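# Move ball to other cup, re-seat frame on rests

## Task

Carry the ball into the cup on the opposite post and set the frame back in its proper spot resting on its supports. Both must stay that way with no robot holding or propping them up; finally open the grippers and pull every arm away.

## Robot and tools

Robots: four identical i2rt Big YAM arms named arm1, arm2, arm3 and arm4. Each has six revolute joints, a two-finger gripper and a wrist camera (arm1_cam_wrist to arm4_cam_wrist). Two fixed room cameras, cam_high and cam_low, also watch the scene. Reach is about 1.0 m from the joint-1 axis. Joints move at different speeds, so the hand can sweep a wide, curved path between postures.

Frames: one shared scene frame, origin on the floor, +z up. The 'hand' point is the midpoint between the fingertips; the hand's z axis runs along the fingers and its y axis is the direction the fingers open and close. Foot poses are not printed. Camera calibration (K, distortion, T_world_to_cam in metres, pos_world) is supplied; wrist cameras are 616x616 fisheye, room cameras 896x504. Expect a few degrees and millimetres of error, more for wrist cameras because their pose comes from joint readings.

execute_actions: argument 'actions' is a list holding one action object or none (empty list = just read state and images). The action object is keyed by arm name; each arm takes a 'joints' object keyed by joint name. Every value is an absolute target, not an offset. Any subset of arms and joints may be given; all start together and may finish at different moments. Names and ranges:
- joint1_rad, -2.879 to 2.879 rad (tolerance 0.045): base yaw, positive = counter-clockwise seen from above; 0 points along the foot's facing.
- joint2_rad, 0 to 3.141 (0.14): shoulder; 0 = upper arm roughly level pointing back, increasing lifts it then swings it forward.
- joint3_rad, 0 to 3.019 (0.09): elbow; 0 = folded, positive opens.
- joint4_rad, -1.692 to 1.57 (0.055): hand pitch, positive tips fingers up.
- joint5_rad, -1.57 to 1.57 (0.03): sideways hand swing, positive toward the arm's right.
- joint6_rad, -2.094 to 2.094 (0.035): hand roll, positive clockwise viewed from behind the hand.
- gripper_m, 0 to 0.093 m (0.003): fingertip gap; grip force tops out near 50 to 62 N per pad.
An action runs at most 15 s. Optional 'cameras' lists which images to return (names above, or 'all'; omitted/null = all, [] = none). An unknown key, unknown camera or out-of-range number rejects the whole call and nothing moves. A joint or arm you omit may still be driving toward its earlier target.

wait: 'seconds' from 0 to 10; commands nothing, returns state and images. zoom_image: 'camera' plus 'region' [x0, y0, x1, y1] in pixels of that camera's latest full image, origin top-left, at most 504 by 504. finished_scene: 'scene' integer (1 to 2), the current scene's number; irreversible, and reports success. Call it only after the result is stable and the arms are clear. Replying without any tool call ends everything.

Results: joint_positions per arm; joint torques in joint order (drive output with per-arm offset, scale and noise, nonzero even in free air, so a weak load indicator); a 'pictures' line naming the images in order; joint_status for the last accepted action. Status words: 'off_target' (stopped short, may still push), 'contact_stop' or 'time_out' (old target dropped and joint holds where it stopped, except that a timed-out joint may keep pushing toward its target or a point limited to 0.375, 0.375, 0.113, 0.225, 0.075, 0.3 rad from where it is, for joints 1 to 6), 'not_followed' (a self/inter-arm clearance check withheld that arm's joint targets, shown with a 'joint command not followed' line and usually a 'cause:'; gripper commands still run, and the withheld targets may be retried on later actions until replaced or the path clears). on_its_own lists what moves or pushes without this call's command; 'held at' is a target, not a position. To relieve a pushing joint, command its reported position. Tiny target changes may not move a joint. If a result reports a stop, later execute_actions, wait and finished_scene calls in the same reply are skipped.

Heat: holding loads or pushing warms motors, even while you deliberate. MOTOR HOT appears from 85 °C; at 100 °C that arm's motors and gripper let go until cooled, it falls, an OVER-TEMPERATURE FAULT line appears and affected keys read 'limit_stop_at_motor_heat' (resend targets afterwards). A joint holding weight tends to sag.

Cautions: the arms do not stop on contact and can press hard. A hard squeeze between two robots fails the task and ends the run; hard hits may too. The clearance check can react late and ignores fingers, gripper housings and wrist cameras. Knocking anything out of the work area or onto the floor fails the task. Avoid drops, slips and slams. Loose objects may occasionally get a brief shove from outside. The simulation keeps running while you think, with the arms holding their last command. Shorter total robot motion is better.

Each tool is called after "Call:" by a JSON object that holds its "method" and its "body".

## Session

Call:
{"method": "execute_actions", "body": {"actions": []}}

Scene clock: 0.00 s.
Joint torques (N m, as the arm reports them, + toward a larger angle): no reading
arm1.joint_positions: joint1_rad=+0.271 joint2_rad=+0.515 joint3_rad=+1.402 joint4_rad=-1.147 joint5_rad=+0.038 joint6_rad=+0.348 gripper_m=+0.094
arm1.joint_status: not commanded
arm1.hand: x=+1.2496 y=-0.0575 z=+1.3992 quat_wxyz=(-0.185, -0.794, +0.024, +0.578) (m; scene frame)
arm2.joint_positions: joint1_rad=-0.100 joint2_rad=+0.533 joint3_rad=+1.452 joint4_rad=-1.482 joint5_rad=-0.227 joint6_rad=-0.328 gripper_m=+0.095
arm2.joint_status: not commanded
arm2.hand: x=-0.6212 y=+1.1294 z=+1.3722 quat_wxyz=(-0.426, -0.288, -0.820, +0.252) (m; scene frame)
arm3.joint_positions: joint1_rad=+0.210 joint2_rad=+0.489 joint3_rad=+1.435 joint4_rad=-1.504 joint5_rad=+0.289 joint6_rad=-0.249 gripper_m=+0.094
arm3.joint_status: not commanded
arm3.hand: x=-0.6274 y=-1.1397 z=+1.3282 quat_wxyz=(-0.485, +0.524, -0.691, -0.112) (m; scene frame)
arm4.joint_positions: joint1_rad=+0.210 joint2_rad=+0.625 joint3_rad=+1.407 joint4_rad=-1.462 joint5_rad=-0.018 joint6_rad=-0.099 gripper_m=+0.095
arm4.joint_status: not commanded
arm4.hand: x=+0.6570 y=+1.0596 z=+1.3419 quat_wxyz=(-0.238, -0.708, -0.553, +0.368) (m; scene frame)
pictures: arm1_cam_wrist, arm2_cam_wrist, arm3_cam_wrist, arm4_cam_wrist, cam_high, cam_low
Images, in order (width x height): arm1_cam_wrist 616x616, arm2_cam_wrist 616x616, arm3_cam_wrist 616x616, arm4_cam_wrist 616x616, cam_high 896x504, cam_low 896x504.

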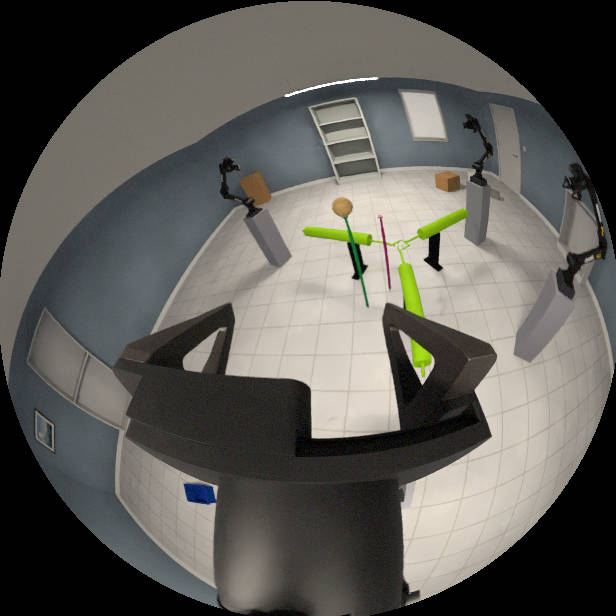

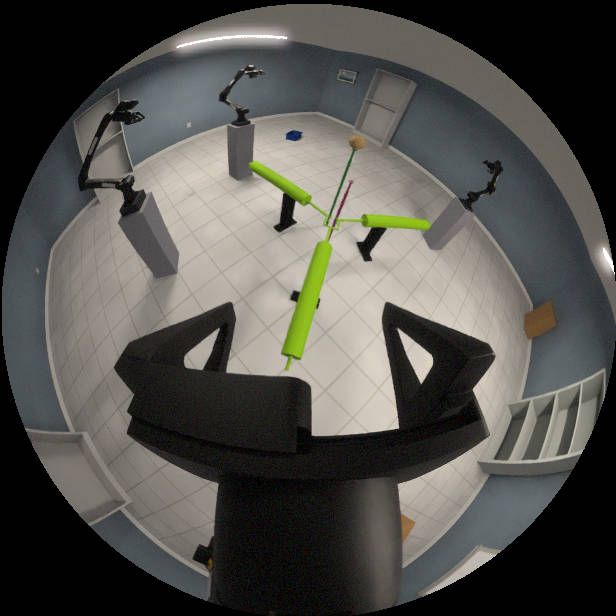

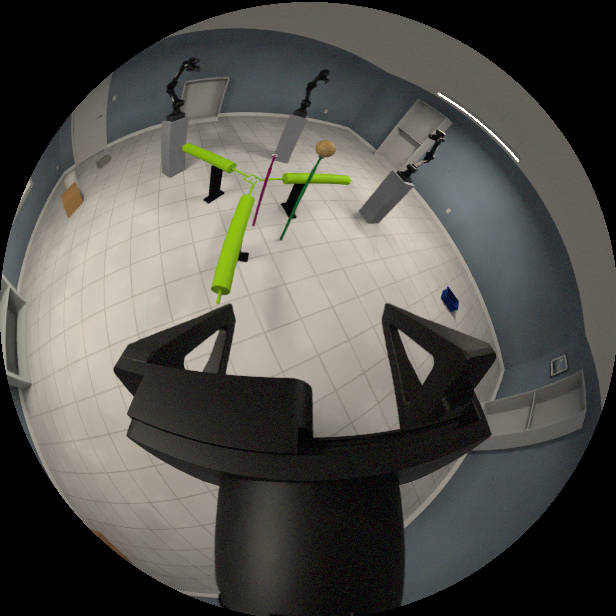

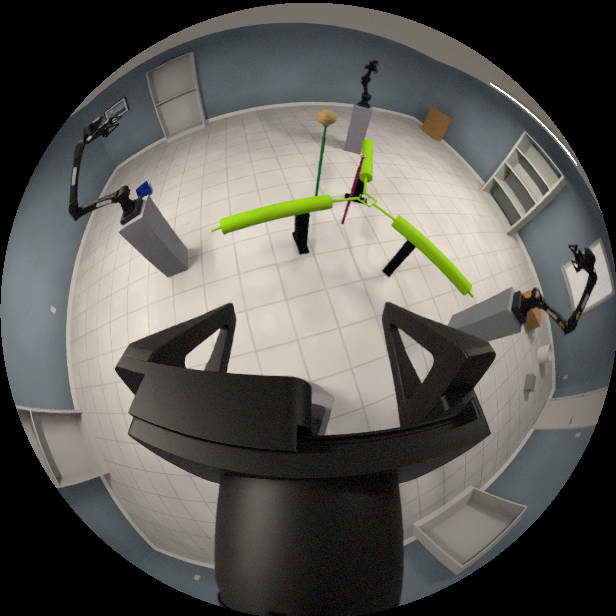

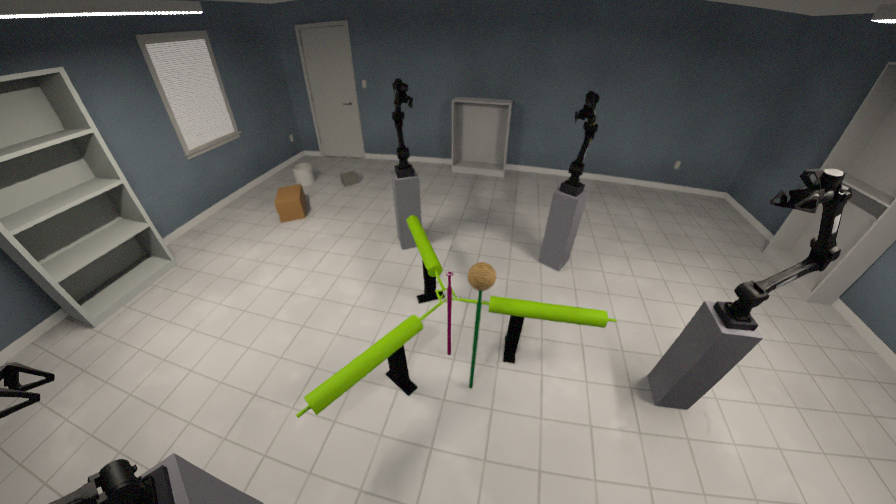

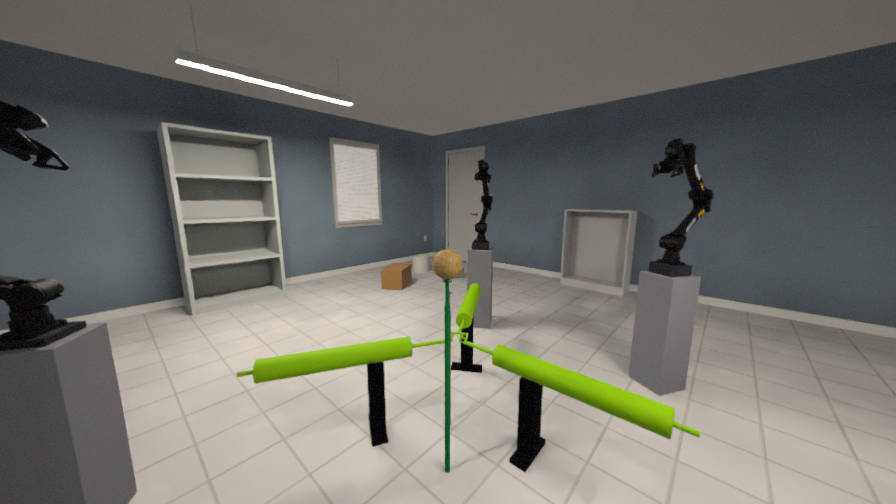

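Call:
{"method": "zoom_image", "body": {"camera": "cam_high", "region": [390, 250, 530, 340]}}

Call:
{"method": "zoom_image", "body": {"camera": "cam_low", "region": [400, 240, 520, 380]}}

Call:
{"method": "zoom_image", "body": {"camera": "arm4_cam_wrist", "region": [300, 100, 420, 230]}}

Call:
{"method": "zoom_image", "body": {"camera": "arm1_cam_wrist", "region": [320, 190, 460, 390]}}

Region (390, 250, 530, 340) of cam_high's 896x504 image, scaled by 3.600, with more detail than that image has; it fills the top 324 rows of this view, and the rest is white.

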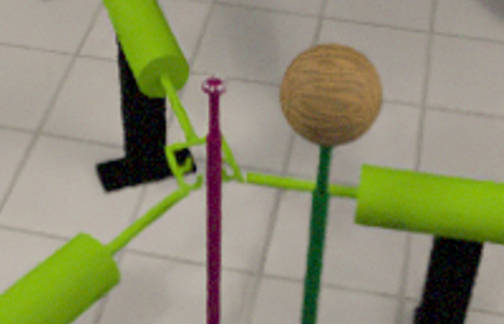

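Region (400, 240, 520, 380) of cam_low's 896x504 image, scaled by 3.600, with more detail than that image has; it fills the left 432 columns of this view, and the rest is white.

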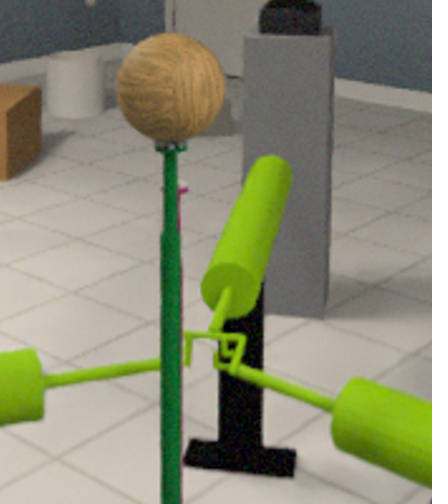

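Region (300, 100, 420, 230) of arm4_cam_wrist's 616x616 image, scaled by 3.877, with more detail than that image has; it fills the left 465 columns of this view, and the rest is white.

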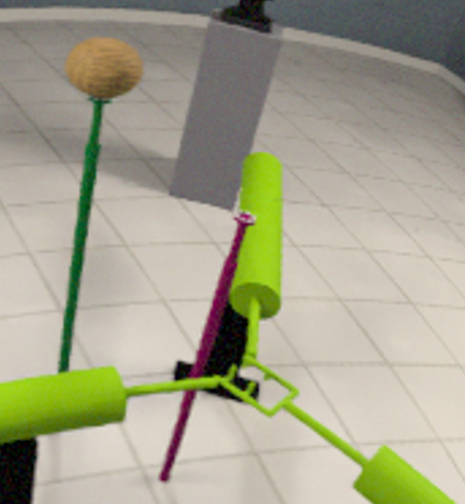

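Region (320, 190, 460, 390) of arm1_cam_wrist's 616x616 image, scaled by 2.520, with more detail than that image has; it fills the left 353 columns of this view, and the rest is white.

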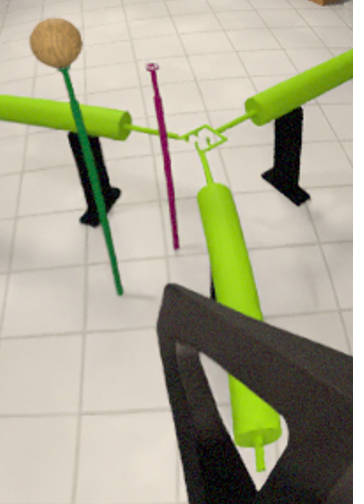

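Call:
{"method": "execute_actions", "body": {"actions": [{"arm1":{"joints":{"joint1_rad":0,"joint2_rad":1.2,"joint3_rad":1.0,"joint4_rad":-1.37,"joint5_rad":0,"joint6_rad":0}},"arm2":{"joints":{"joint1_rad":0,"joint2_rad":1.5,"joint3_rad":1.0,"joint4_rad":-1.07,"joint5_rad":0,"joint6_rad":0}},"arm3":{"joints":{"joint1_rad":0,"joint2_rad":1.5,"joint3_rad":0.7,"joint4_rad":-0.77,"joint5_rad":0,"joint6_rad":0}},"arm4":{"joints":{"joint1_rad":0,"joint2_rad":1.5,"joint3_rad":1.8,"joint4_rad":-0.8,"joint5_rad":0,"joint6_rad":0}}}], "cameras": ["cam_high","arm4_cam_wrist"]}}

Call:
{"method": "execute_actions", "body": {"actions": [{"arm1":{"joints":{"joint1_rad":-0.3,"joint2_rad":1.7,"joint3_rad":1.0,"joint4_rad":-0.87}},"arm2":{"joints":{"joint1_rad":0.2,"joint2_rad":1.5,"joint3_rad":0.6,"joint4_rad":-0.67}},"arm3":{"joints":{"joint1_rad":0.3,"joint2_rad":1.8,"joint3_rad":1.0,"joint4_rad":-0.77}}}]}}

Scene clock: 33.80 s.
Joint torques (N m, as the arm reports them, + toward a larger angle): arm1=[-0.22 -6.99  9.17 -0.02 -0.27 -0.14] | arm2=[ 1.26 -8.29  9.31  1.04  0.07  0.11] | arm3=[-2.96 -7.37  6.13  1.   -0.19  0.3 ] | arm4=[  0.19 -15.04  12.95   2.76   0.23   0.13]
arm1.joint_positions: joint1_rad=+0.002 joint2_rad=+1.196 joint3_rad=+0.980 joint4_rad=-1.356 joint5_rad=+0.002 joint6_rad=+0.007 gripper_m=+0.094
arm1.joint_status: all done
arm1.hand: x=+1.1300 y=-0.0154 z=+0.9692 quat_wxyz=(+0.001, -1.000, -0.022, -0.004) (m; scene frame)
arm2.joint_positions: joint1_rad=-0.012 joint2_rad=+1.486 joint3_rad=+0.983 joint4_rad=-1.090 joint5_rad=-0.005 joint6_rad=-0.013 gripper_m=+0.095
arm2.joint_status: all done
arm2.hand: x=-0.5312 y=+0.9227 z=+0.9030 quat_wxyz=(+0.004, -0.494, -0.869, -0.002) (m; scene frame)
arm3.joint_positions: joint1_rad=+0.012 joint2_rad=+1.484 joint3_rad=+0.684 joint4_rad=-0.780 joint5_rad=+0.002 joint6_rad=-0.017 gripper_m=+0.094
arm3.joint_status: all done
arm3.hand: x=-0.5544 y=-0.9843 z=+0.7714 quat_wxyz=(+0.002, +0.492, -0.871, +0.001) (m; scene frame)
arm4.joint_positions: joint1_rad=+0.003 joint2_rad=+1.493 joint3_rad=+1.782 joint4_rad=-0.826 joint5_rad=-0.003 joint6_rad=-0.010 gripper_m=+0.095
arm4.joint_status: all done
arm4.hand: x=+0.3902 y=+0.7236 z=+1.3241 quat_wxyz=(-0.242, -0.755, -0.423, +0.440) (m; scene frame)
pictures: arm4_cam_wrist, cam_high
camera_calibration (this result's frames):
arm4_cam_wrist: T_world_to_cam=[[-0.848517, 0.529152, -0.00410161, -0.0435105], [0.481159, 0.768286, -0.422163, -0.175537], [-0.220238, -0.360186, -0.90651, 1.66769], [0, 0, 0, 1]] pos_world=[0.414829, 0.758564, 1.43749]
Images, in order (width x height): arm4_cam_wrist 616x616, cam_high 896x504.

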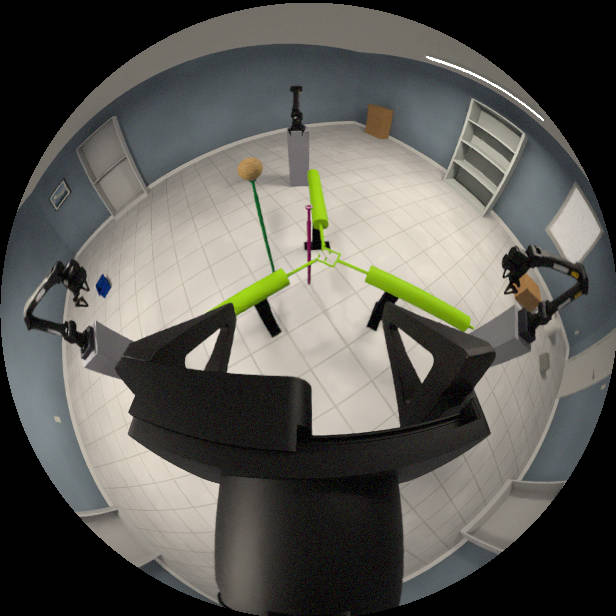

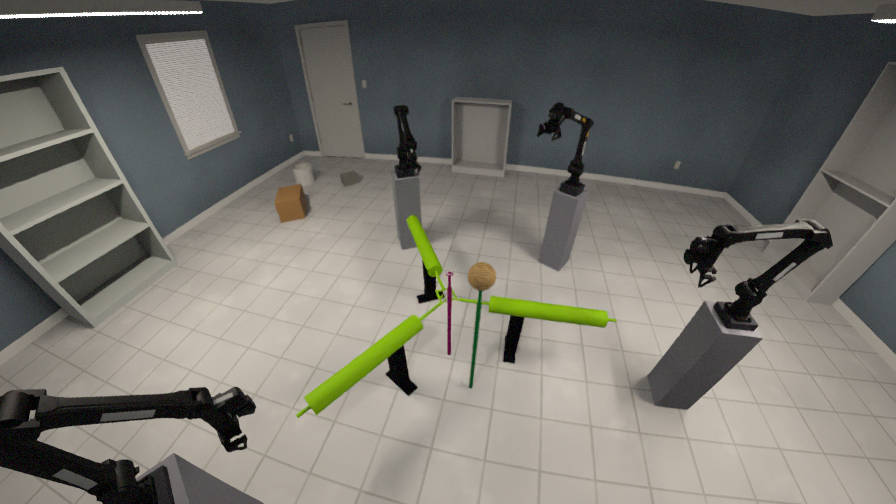

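Scene clock: 35.00 s.
Joint torques (N m, as the arm reports them, + toward a larger angle): arm1=[  0.47 -13.2    7.43   0.99  -0.22  -0.14] | arm2=[ 0.03 -6.24  6.05  1.04 -0.03  0.1 ] | arm3=[ -2.95 -11.78   6.75   0.57  -0.07   0.29] | arm4=[  0.16 -14.79  12.88   2.77   0.23   0.13]
arm1.joint_positions: joint1_rad=-0.307 joint2_rad=+1.700 joint3_rad=+0.980 joint4_rad=-0.885 joint5_rad=+0.001 joint6_rad=+0.006 gripper_m=+0.094
arm1.joint_status: all done
arm1.hand: x=+1.0476 y=+0.1071 z=+0.7883 quat_wxyz=(-0.001, -0.991, +0.132, -0.021) (m; scene frame)
arm2.joint_positions: joint1_rad=+0.205 joint2_rad=+1.486 joint3_rad=+0.596 joint4_rad=-0.690 joint5_rad=-0.002 joint6_rad=-0.012 gripper_m=+0.095
arm2.joint_status: all done
arm2.hand: x=-0.5255 y=+1.0374 z=+0.7884 quat_wxyz=(+0.000, -0.398, -0.918, +0.003) (m; scene frame)
arm3.joint_positions: joint1_rad=+0.310 joint2_rad=+1.781 joint3_rad=+0.974 joint4_rad=-0.771 joint5_rad=-0.001 joint6_rad=-0.015 gripper_m=+0.094
arm3.joint_status: all done
arm3.hand: x=-0.6142 y=-0.8408 z=+0.7429 quat_wxyz=(+0.002, +0.615, -0.788, +0.000) (m; scene frame)
arm4.joint_positions: joint1_rad=+0.003 joint2_rad=+1.493 joint3_rad=+1.782 joint4_rad=-0.826 joint5_rad=-0.003 joint6_rad=-0.010 gripper_m=+0.095
arm4.joint_status: not commanded
arm4.hand: x=+0.3902 y=+0.7236 z=+1.3241 quat_wxyz=(-0.242, -0.755, -0.423, +0.440) (m; scene frame)
pictures: arm1_cam_wrist, arm2_cam_wrist, arm3_cam_wrist, arm4_cam_wrist, cam_high, cam_low
camera_calibration (this result's frames):
arm1_cam_wrist: T_world_to_cam=[[0.25649, 0.966015, 0.0320635, -0.40251], [0.750962, -0.220056, 0.6226, -1.24858], [0.608497, -0.135612, -0.781883, 0.1145], [0, 0, 0, 1]] pos_world=[0.971206, 0.129601, 0.8798]
arm2_cam_wrist: T_world_to_cam=[[-0.730669, -0.682614, 0.0126691, 0.314527], [-0.543776, 0.593078, 0.593773, -1.36898], [-0.412832, 0.426963, -0.804532, 0.0952945], [0, 0, 0, 1]] pos_world=[-0.47526, 0.985922, 0.885544]
arm3_cam_wrist: T_world_to_cam=[[0.968679, -0.248231, 0.00644101, 0.379072], [-0.204575, -0.783077, 0.587316, -1.21223], [-0.140746, -0.570238, -0.809332, 0.156526], [0, 0, 0, 1]] pos_world=[-0.593161, -0.765918, 0.836204]
arm4_cam_wrist: T_world_to_cam=[[-0.848517, 0.529152, -0.00410161, -0.0435105], [0.481159, 0.768286, -0.422163, -0.175537], [-0.220238, -0.360186, -0.90651, 1.66769], [0, 0, 0, 1]] pos_world=[0.414829, 0.758564, 1.43749]
Images, in order (width x height): arm1_cam_wrist 616x616, arm2_cam_wrist 616x616, arm3_cam_wrist 616x616, arm4_cam_wrist 616x616, cam_high 896x504, cam_low 896x504.

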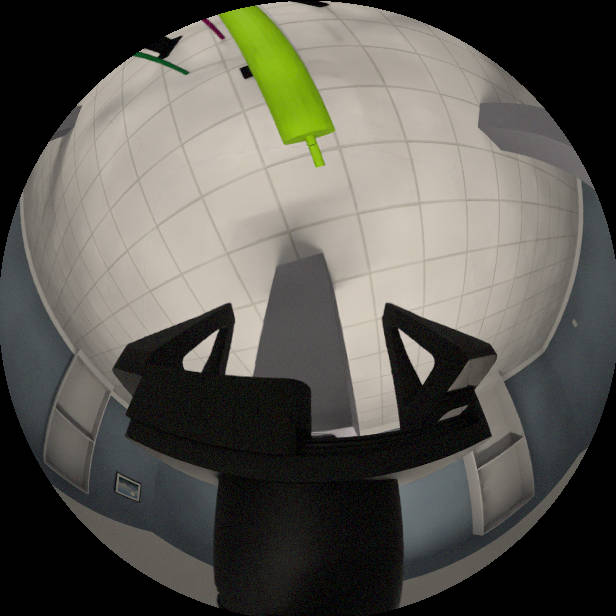

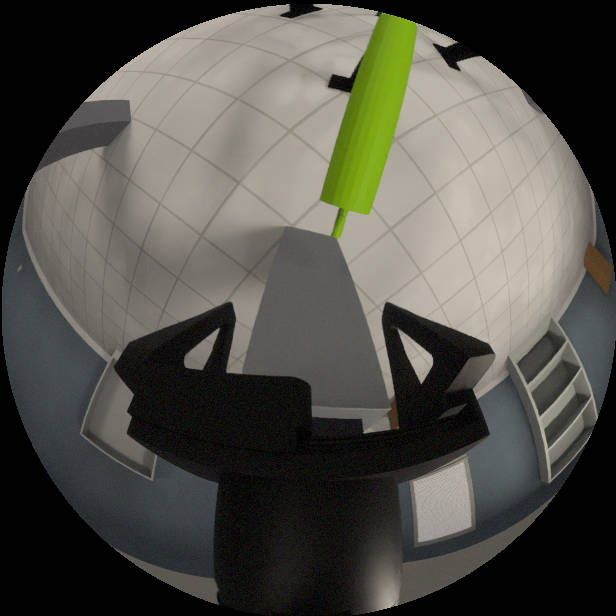

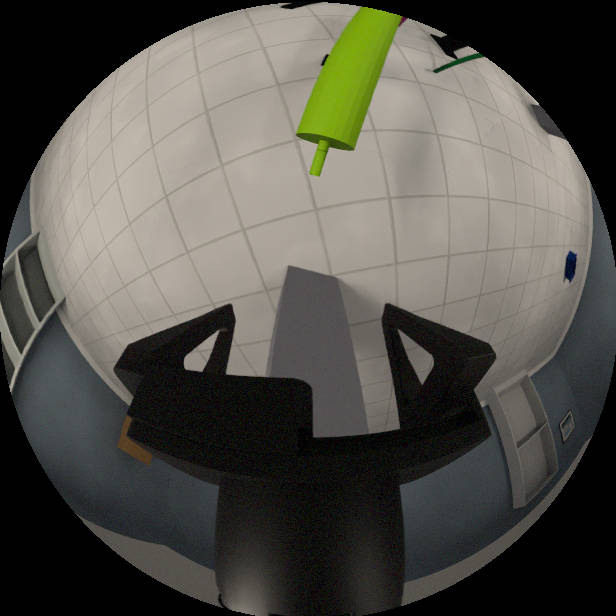

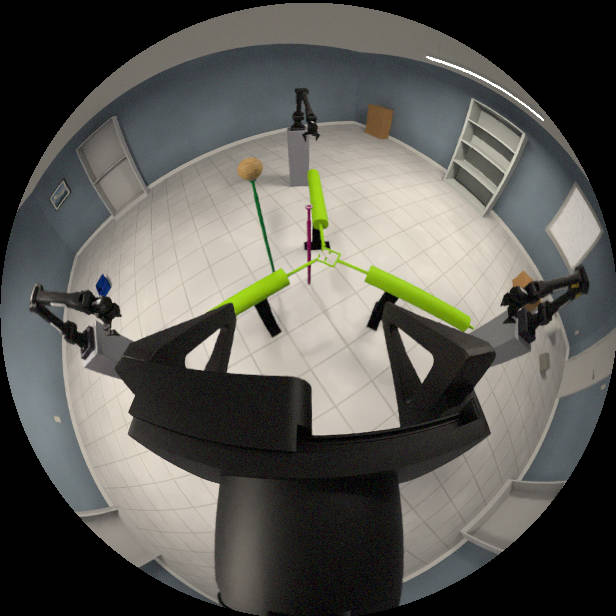

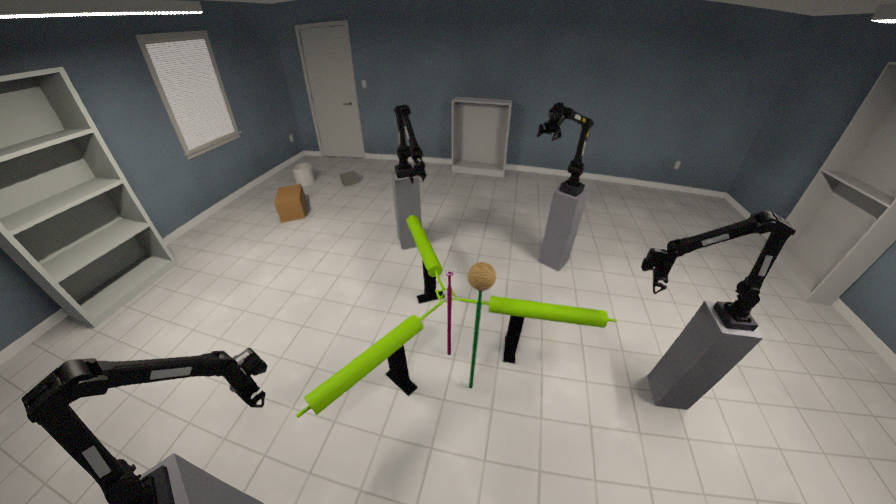

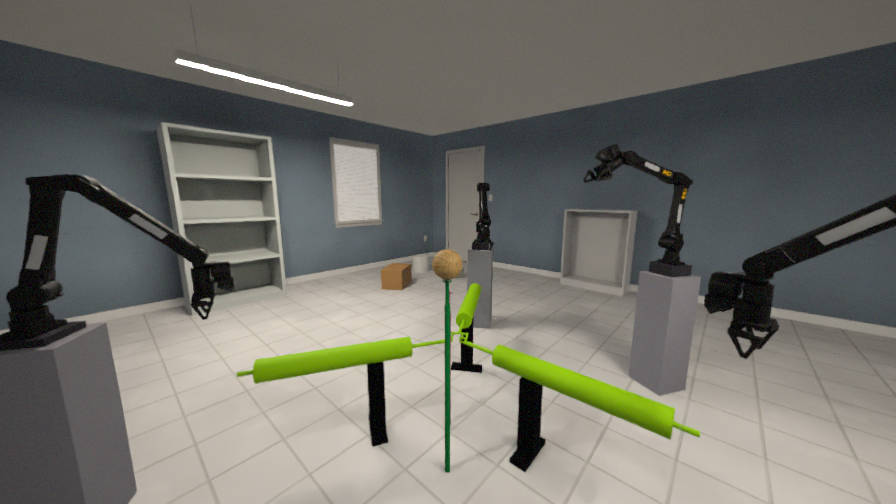

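Call:
{"method": "execute_actions", "body": {"actions": [{"arm1":{"joints":{"joint1_rad":-0.367,"joint2_rad":2.357,"joint3_rad":1.33,"joint4_rad":-0.52,"joint6_rad":-0.337}},"arm2":{"joints":{"joint1_rad":-0.081,"joint2_rad":2.287,"joint3_rad":0.6,"joint4_rad":0.14,"joint6_rad":-0.081}},"arm3":{"joints":{"joint1_rad":0.269,"joint2_rad":2.365,"joint3_rad":1.405,"joint4_rad":-0.59,"joint6_rad":0.204}}}], "cameras": ["arm1_cam_wrist","arm2_cam_wrist","arm3_cam_wrist","cam_low"]}}

Scene clock: 56.07 s.
Joint torques (N m, as the arm reports them, + toward a larger angle): arm1=[  0.23 -20.88   5.13   0.85  -0.25  -0.14] | arm2=[ 0.36 -8.94 -0.65  1.14 -0.05 -0.11] | arm3=[ -3.1  -19.99   5.47   0.48  -0.04   0.3 ] | arm4=[  0.14 -14.76  12.87   2.77   0.23   0.13]
arm1.joint_positions: joint1_rad=-0.371 joint2_rad=+2.373 joint3_rad=+1.315 joint4_rad=-0.531 joint5_rad=+0.001 joint6_rad=-0.329 gripper_m=+0.094
arm1.joint_status: all done
arm1.hand: x=+0.9546 y=+0.1668 z=+0.5543 quat_wxyz=(-0.002, -1.000, -0.003, -0.012) (m; scene frame)
arm2.joint_positions: joint1_rad=-0.079 joint2_rad=+2.274 joint3_rad=+0.596 joint4_rad=+0.119 joint5_rad=-0.002 joint6_rad=-0.068 gripper_m=+0.095
arm2.joint_status: all done
arm2.hand: x=-0.6007 y=+1.0007 z=+0.5677 quat_wxyz=(-0.010, -0.499, -0.867, +0.008) (m; scene frame)
arm3.joint_positions: joint1_rad=+0.279 joint2_rad=+2.372 joint3_rad=+1.382 joint4_rad=-0.591 joint5_rad=-0.001 joint6_rad=+0.187 gripper_m=+0.094
arm3.joint_status: all done
arm3.hand: x=-0.5672 y=-0.7295 z=+0.5587 quat_wxyz=(+0.003, +0.520, -0.854, +0.001) (m; scene frame)
arm4.joint_positions: joint1_rad=+0.003 joint2_rad=+1.493 joint3_rad=+1.782 joint4_rad=-0.826 joint5_rad=-0.003 joint6_rad=-0.010 gripper_m=+0.095
arm4.joint_status: not commanded
arm4.hand: x=+0.3902 y=+0.7236 z=+1.3241 quat_wxyz=(-0.242, -0.755, -0.423, +0.440) (m; scene frame)
pictures: arm1_cam_wrist, arm2_cam_wrist, arm3_cam_wrist, cam_low
camera_calibration (this result's frames):
arm1_cam_wrist: T_world_to_cam=[[-0.0110664, 0.999644, 0.0242585, -0.174732], [0.793259, -0.00599352, 0.608855, -1.08837], [0.608784, 0.0259811, -0.792911, -0.0248371], [0, 0, 0, 1]] pos_world=[0.876543, 0.168792, 0.647202]
arm2_cam_wrist: T_world_to_cam=[[-0.865801, -0.500274, 0.0106596, -0.0252664], [-0.403869, 0.711217, 0.575378, -1.28078], [-0.295428, 0.493858, -0.817818, -0.0865219], [0, 0, 0, 1]] pos_world=[-0.564704, 0.941002, 0.666442]
arm3_cam_wrist: T_world_to_cam=[[0.885153, -0.465243, 0.00730872, 0.156244], [-0.379834, -0.713407, 0.588877, -1.05677], [-0.268757, -0.524023, -0.808189, 0.0379847], [0, 0, 0, 1]] pos_world=[-0.52949, -0.661314, 0.651868]
Images, in order (width x height): arm1_cam_wrist 616x616, arm2_cam_wrist 616x616, arm3_cam_wrist 616x616, cam_low 896x504.

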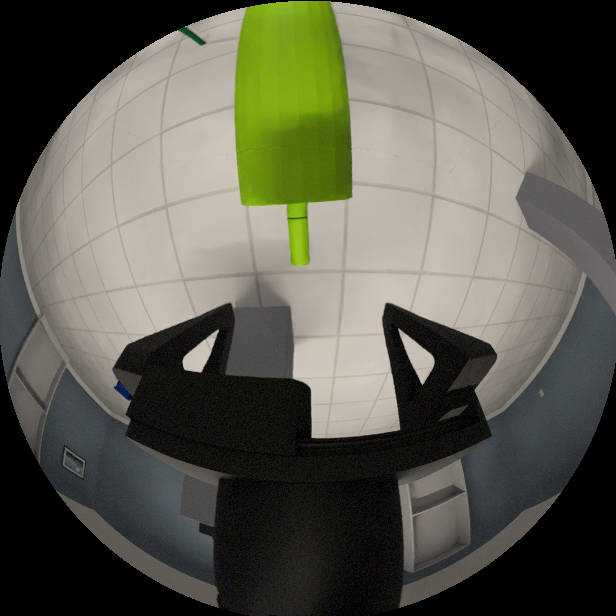

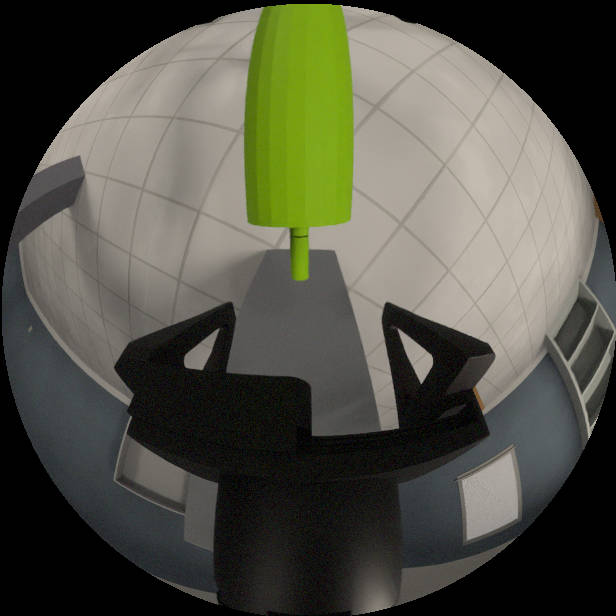

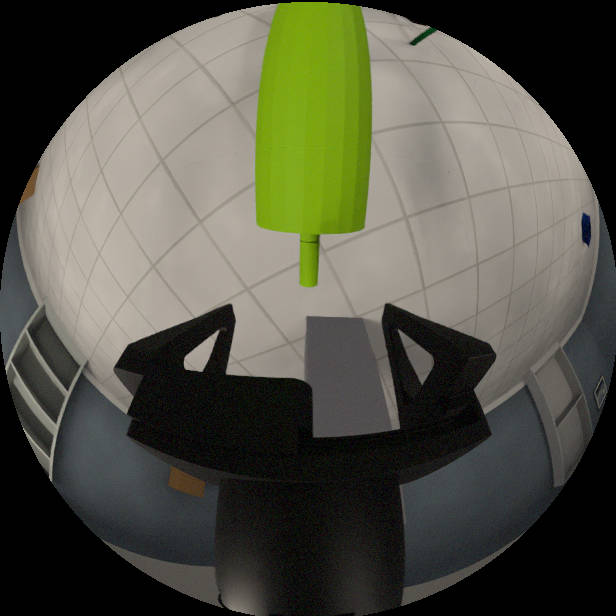

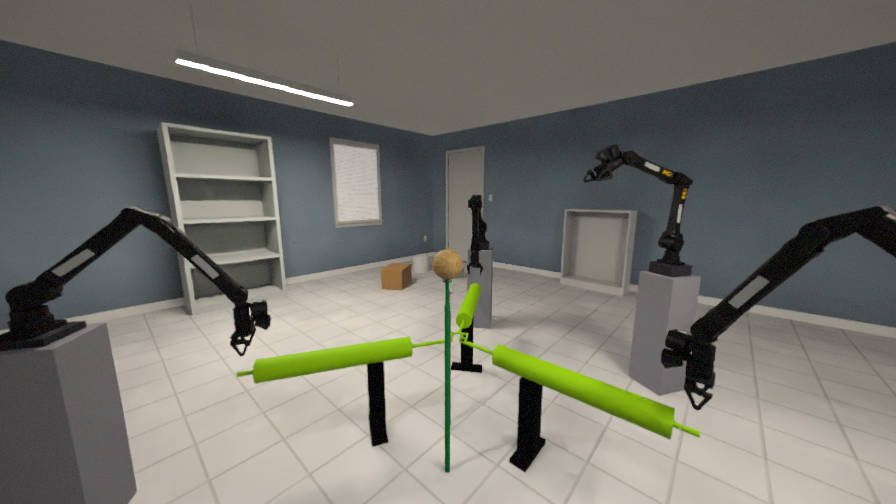

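Call:
{"method": "execute_actions", "body": {"actions": [{"arm1":{"joints":{"joint1_rad":-0.36,"joint2_rad":2.65,"joint3_rad":1.472,"joint4_rad":-0.35}},"arm2":{"joints":{"joint1_rad":-0.07,"joint2_rad":2.75,"joint3_rad":0.81,"joint4_rad":0.385}},"arm3":{"joints":{"joint1_rad":0.275,"joint2_rad":2.643,"joint3_rad":1.495,"joint4_rad":-0.398,"joint6_rad":0.235}}}], "cameras": ["arm1_cam_wrist","arm2_cam_wrist","arm3_cam_wrist","cam_low"]}}

Scene clock: 67.57 s.
Joint torques (N m, as the arm reports them, + toward a larger angle): arm1=[  0.29 -13.16   3.65   0.99   0.53  -0.16] | arm2=[ 0.4   0.27 -1.31  0.05  1.63 -0.27] | arm3=[ -1.91 -14.83   3.23   0.72  -0.81   0.33] | arm4=[  0.18 -14.76  12.87   2.77   0.23   0.13]
arm1.joint_positions: joint1_rad=-0.365 joint2_rad=+2.546 joint3_rad=+1.480 joint4_rad=-0.356 joint5_rad=-0.017 joint6_rad=-0.328 gripper_m=+0.094
arm1.joint_status: all done
arm1.hand: x=+0.8865 y=+0.1826 z=+0.4968 quat_wxyz=(+0.015, -0.997, -0.006, +0.069) (m; scene frame)
arm2.joint_positions: joint1_rad=-0.069 joint2_rad=+2.568 joint3_rad=+0.810 joint4_rad=+0.409 joint5_rad=-0.046 joint6_rad=-0.049 gripper_m=+0.095
arm2.joint_status: joint2_rad time_out (moved +0.294 of +0.476); the others done
arm2.on_its_own: joint2_rad reads +2.568 and still pushes toward +2.750 since a time_out
arm2.hand: x=-0.5558 y=+0.9333 z=+0.4828 quat_wxyz=(-0.110, -0.497, -0.860, +0.047) (m; scene frame)
arm3.joint_positions: joint1_rad=+0.272 joint2_rad=+2.572 joint3_rad=+1.503 joint4_rad=-0.398 joint5_rad=+0.017 joint6_rad=+0.214 gripper_m=+0.094
arm3.joint_status: all done
arm3.hand: x=-0.5492 y=-0.6948 z=+0.4767 quat_wxyz=(-0.045, +0.504, -0.862, -0.031) (m; scene frame)
arm4.joint_positions: joint1_rad=+0.003 joint2_rad=+1.493 joint3_rad=+1.782 joint4_rad=-0.826 joint5_rad=-0.003 joint6_rad=-0.010 gripper_m=+0.095
arm4.joint_status: not commanded
arm4.hand: x=+0.3902 y=+0.7236 z=+1.3241 quat_wxyz=(-0.242, -0.755, -0.423, +0.440) (m; scene frame)
pictures: arm1_cam_wrist, arm2_cam_wrist, arm3_cam_wrist, cam_low
camera_calibration (this result's frames):
arm1_cam_wrist: T_world_to_cam=[[-0.010051, 0.998086, 0.0610265, -0.208774], [0.881682, -0.0199456, 0.471422, -1.00682], [0.471736, 0.0585443, -0.879794, 0.129286], [0, 0, 0, 1]] pos_world=[0.82461, 0.180724, 0.601123]
arm2_cam_wrist: T_world_to_cam=[[-0.866184, -0.499218, -0.0224942, -0.0043328], [-0.467273, 0.793158, 0.390584, -1.18835], [-0.177145, 0.348829, -0.920292, 0.141173], [0, 0, 0, 1]] pos_world=[-0.534027, 0.891138, 0.593973]
arm3_cam_wrist: T_world_to_cam=[[0.867908, -0.496725, 0.000485741, 0.128949], [-0.432458, -0.755135, 0.492697, -0.988957], [-0.244368, -0.427826, -0.870201, 0.104492], [0, 0, 0, 1]] pos_world=[-0.514064, -0.63804, 0.578123]
Images, in order (width x height): arm1_cam_wrist 616x616, arm2_cam_wrist 616x616, arm3_cam_wrist 616x616, cam_low 896x504.

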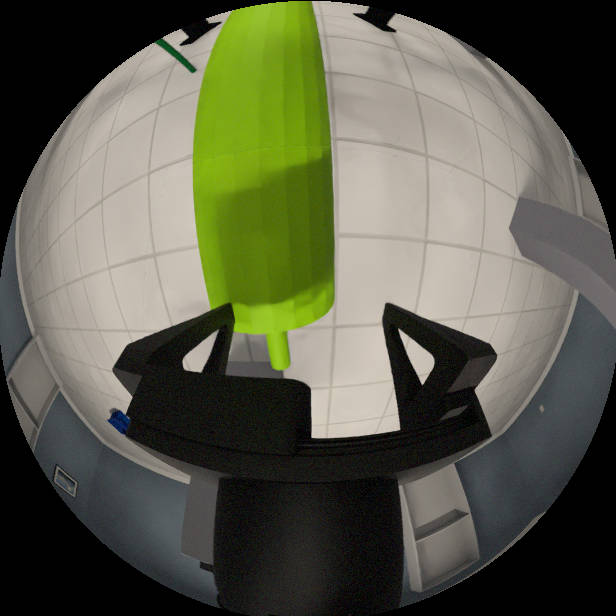

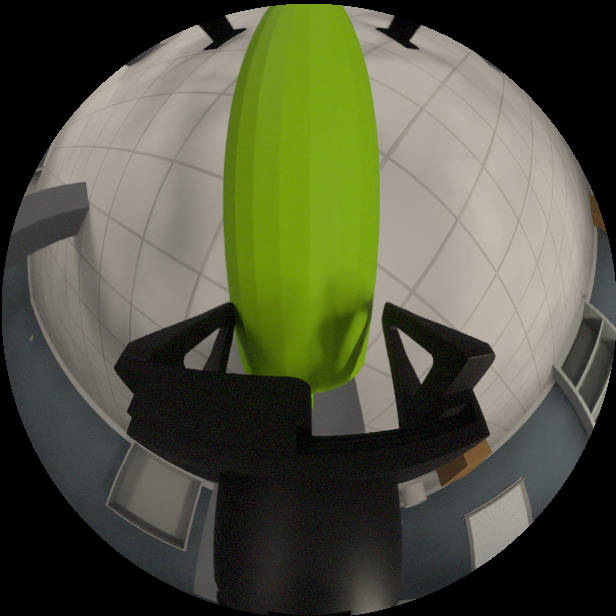

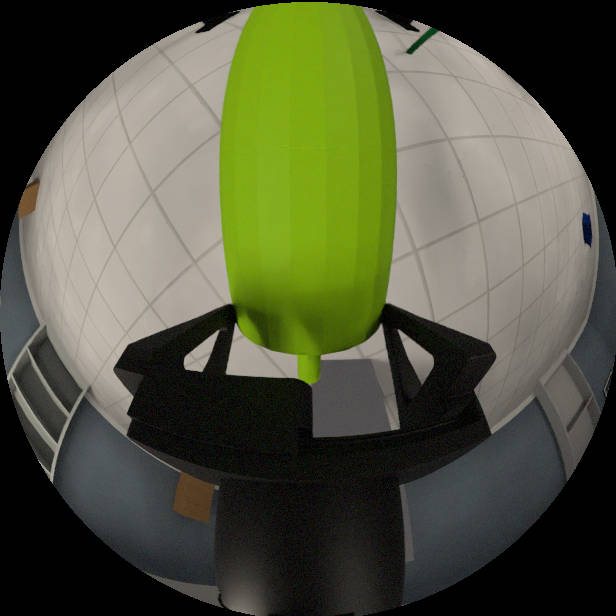

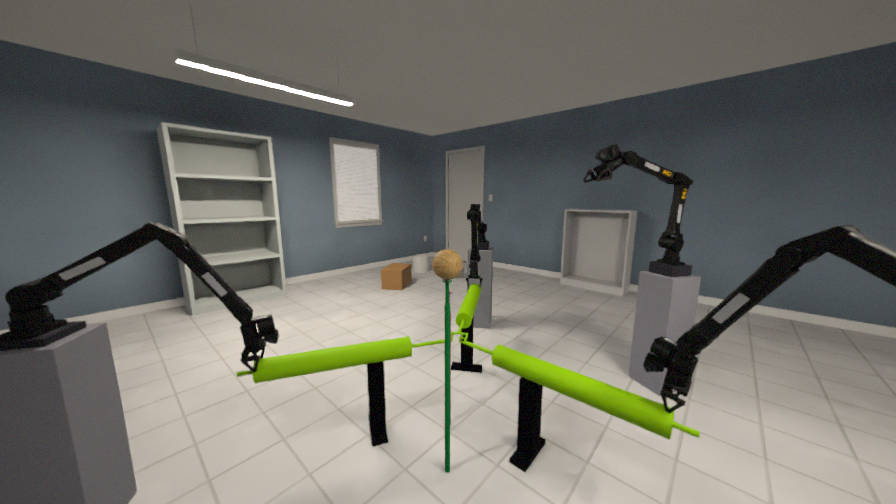

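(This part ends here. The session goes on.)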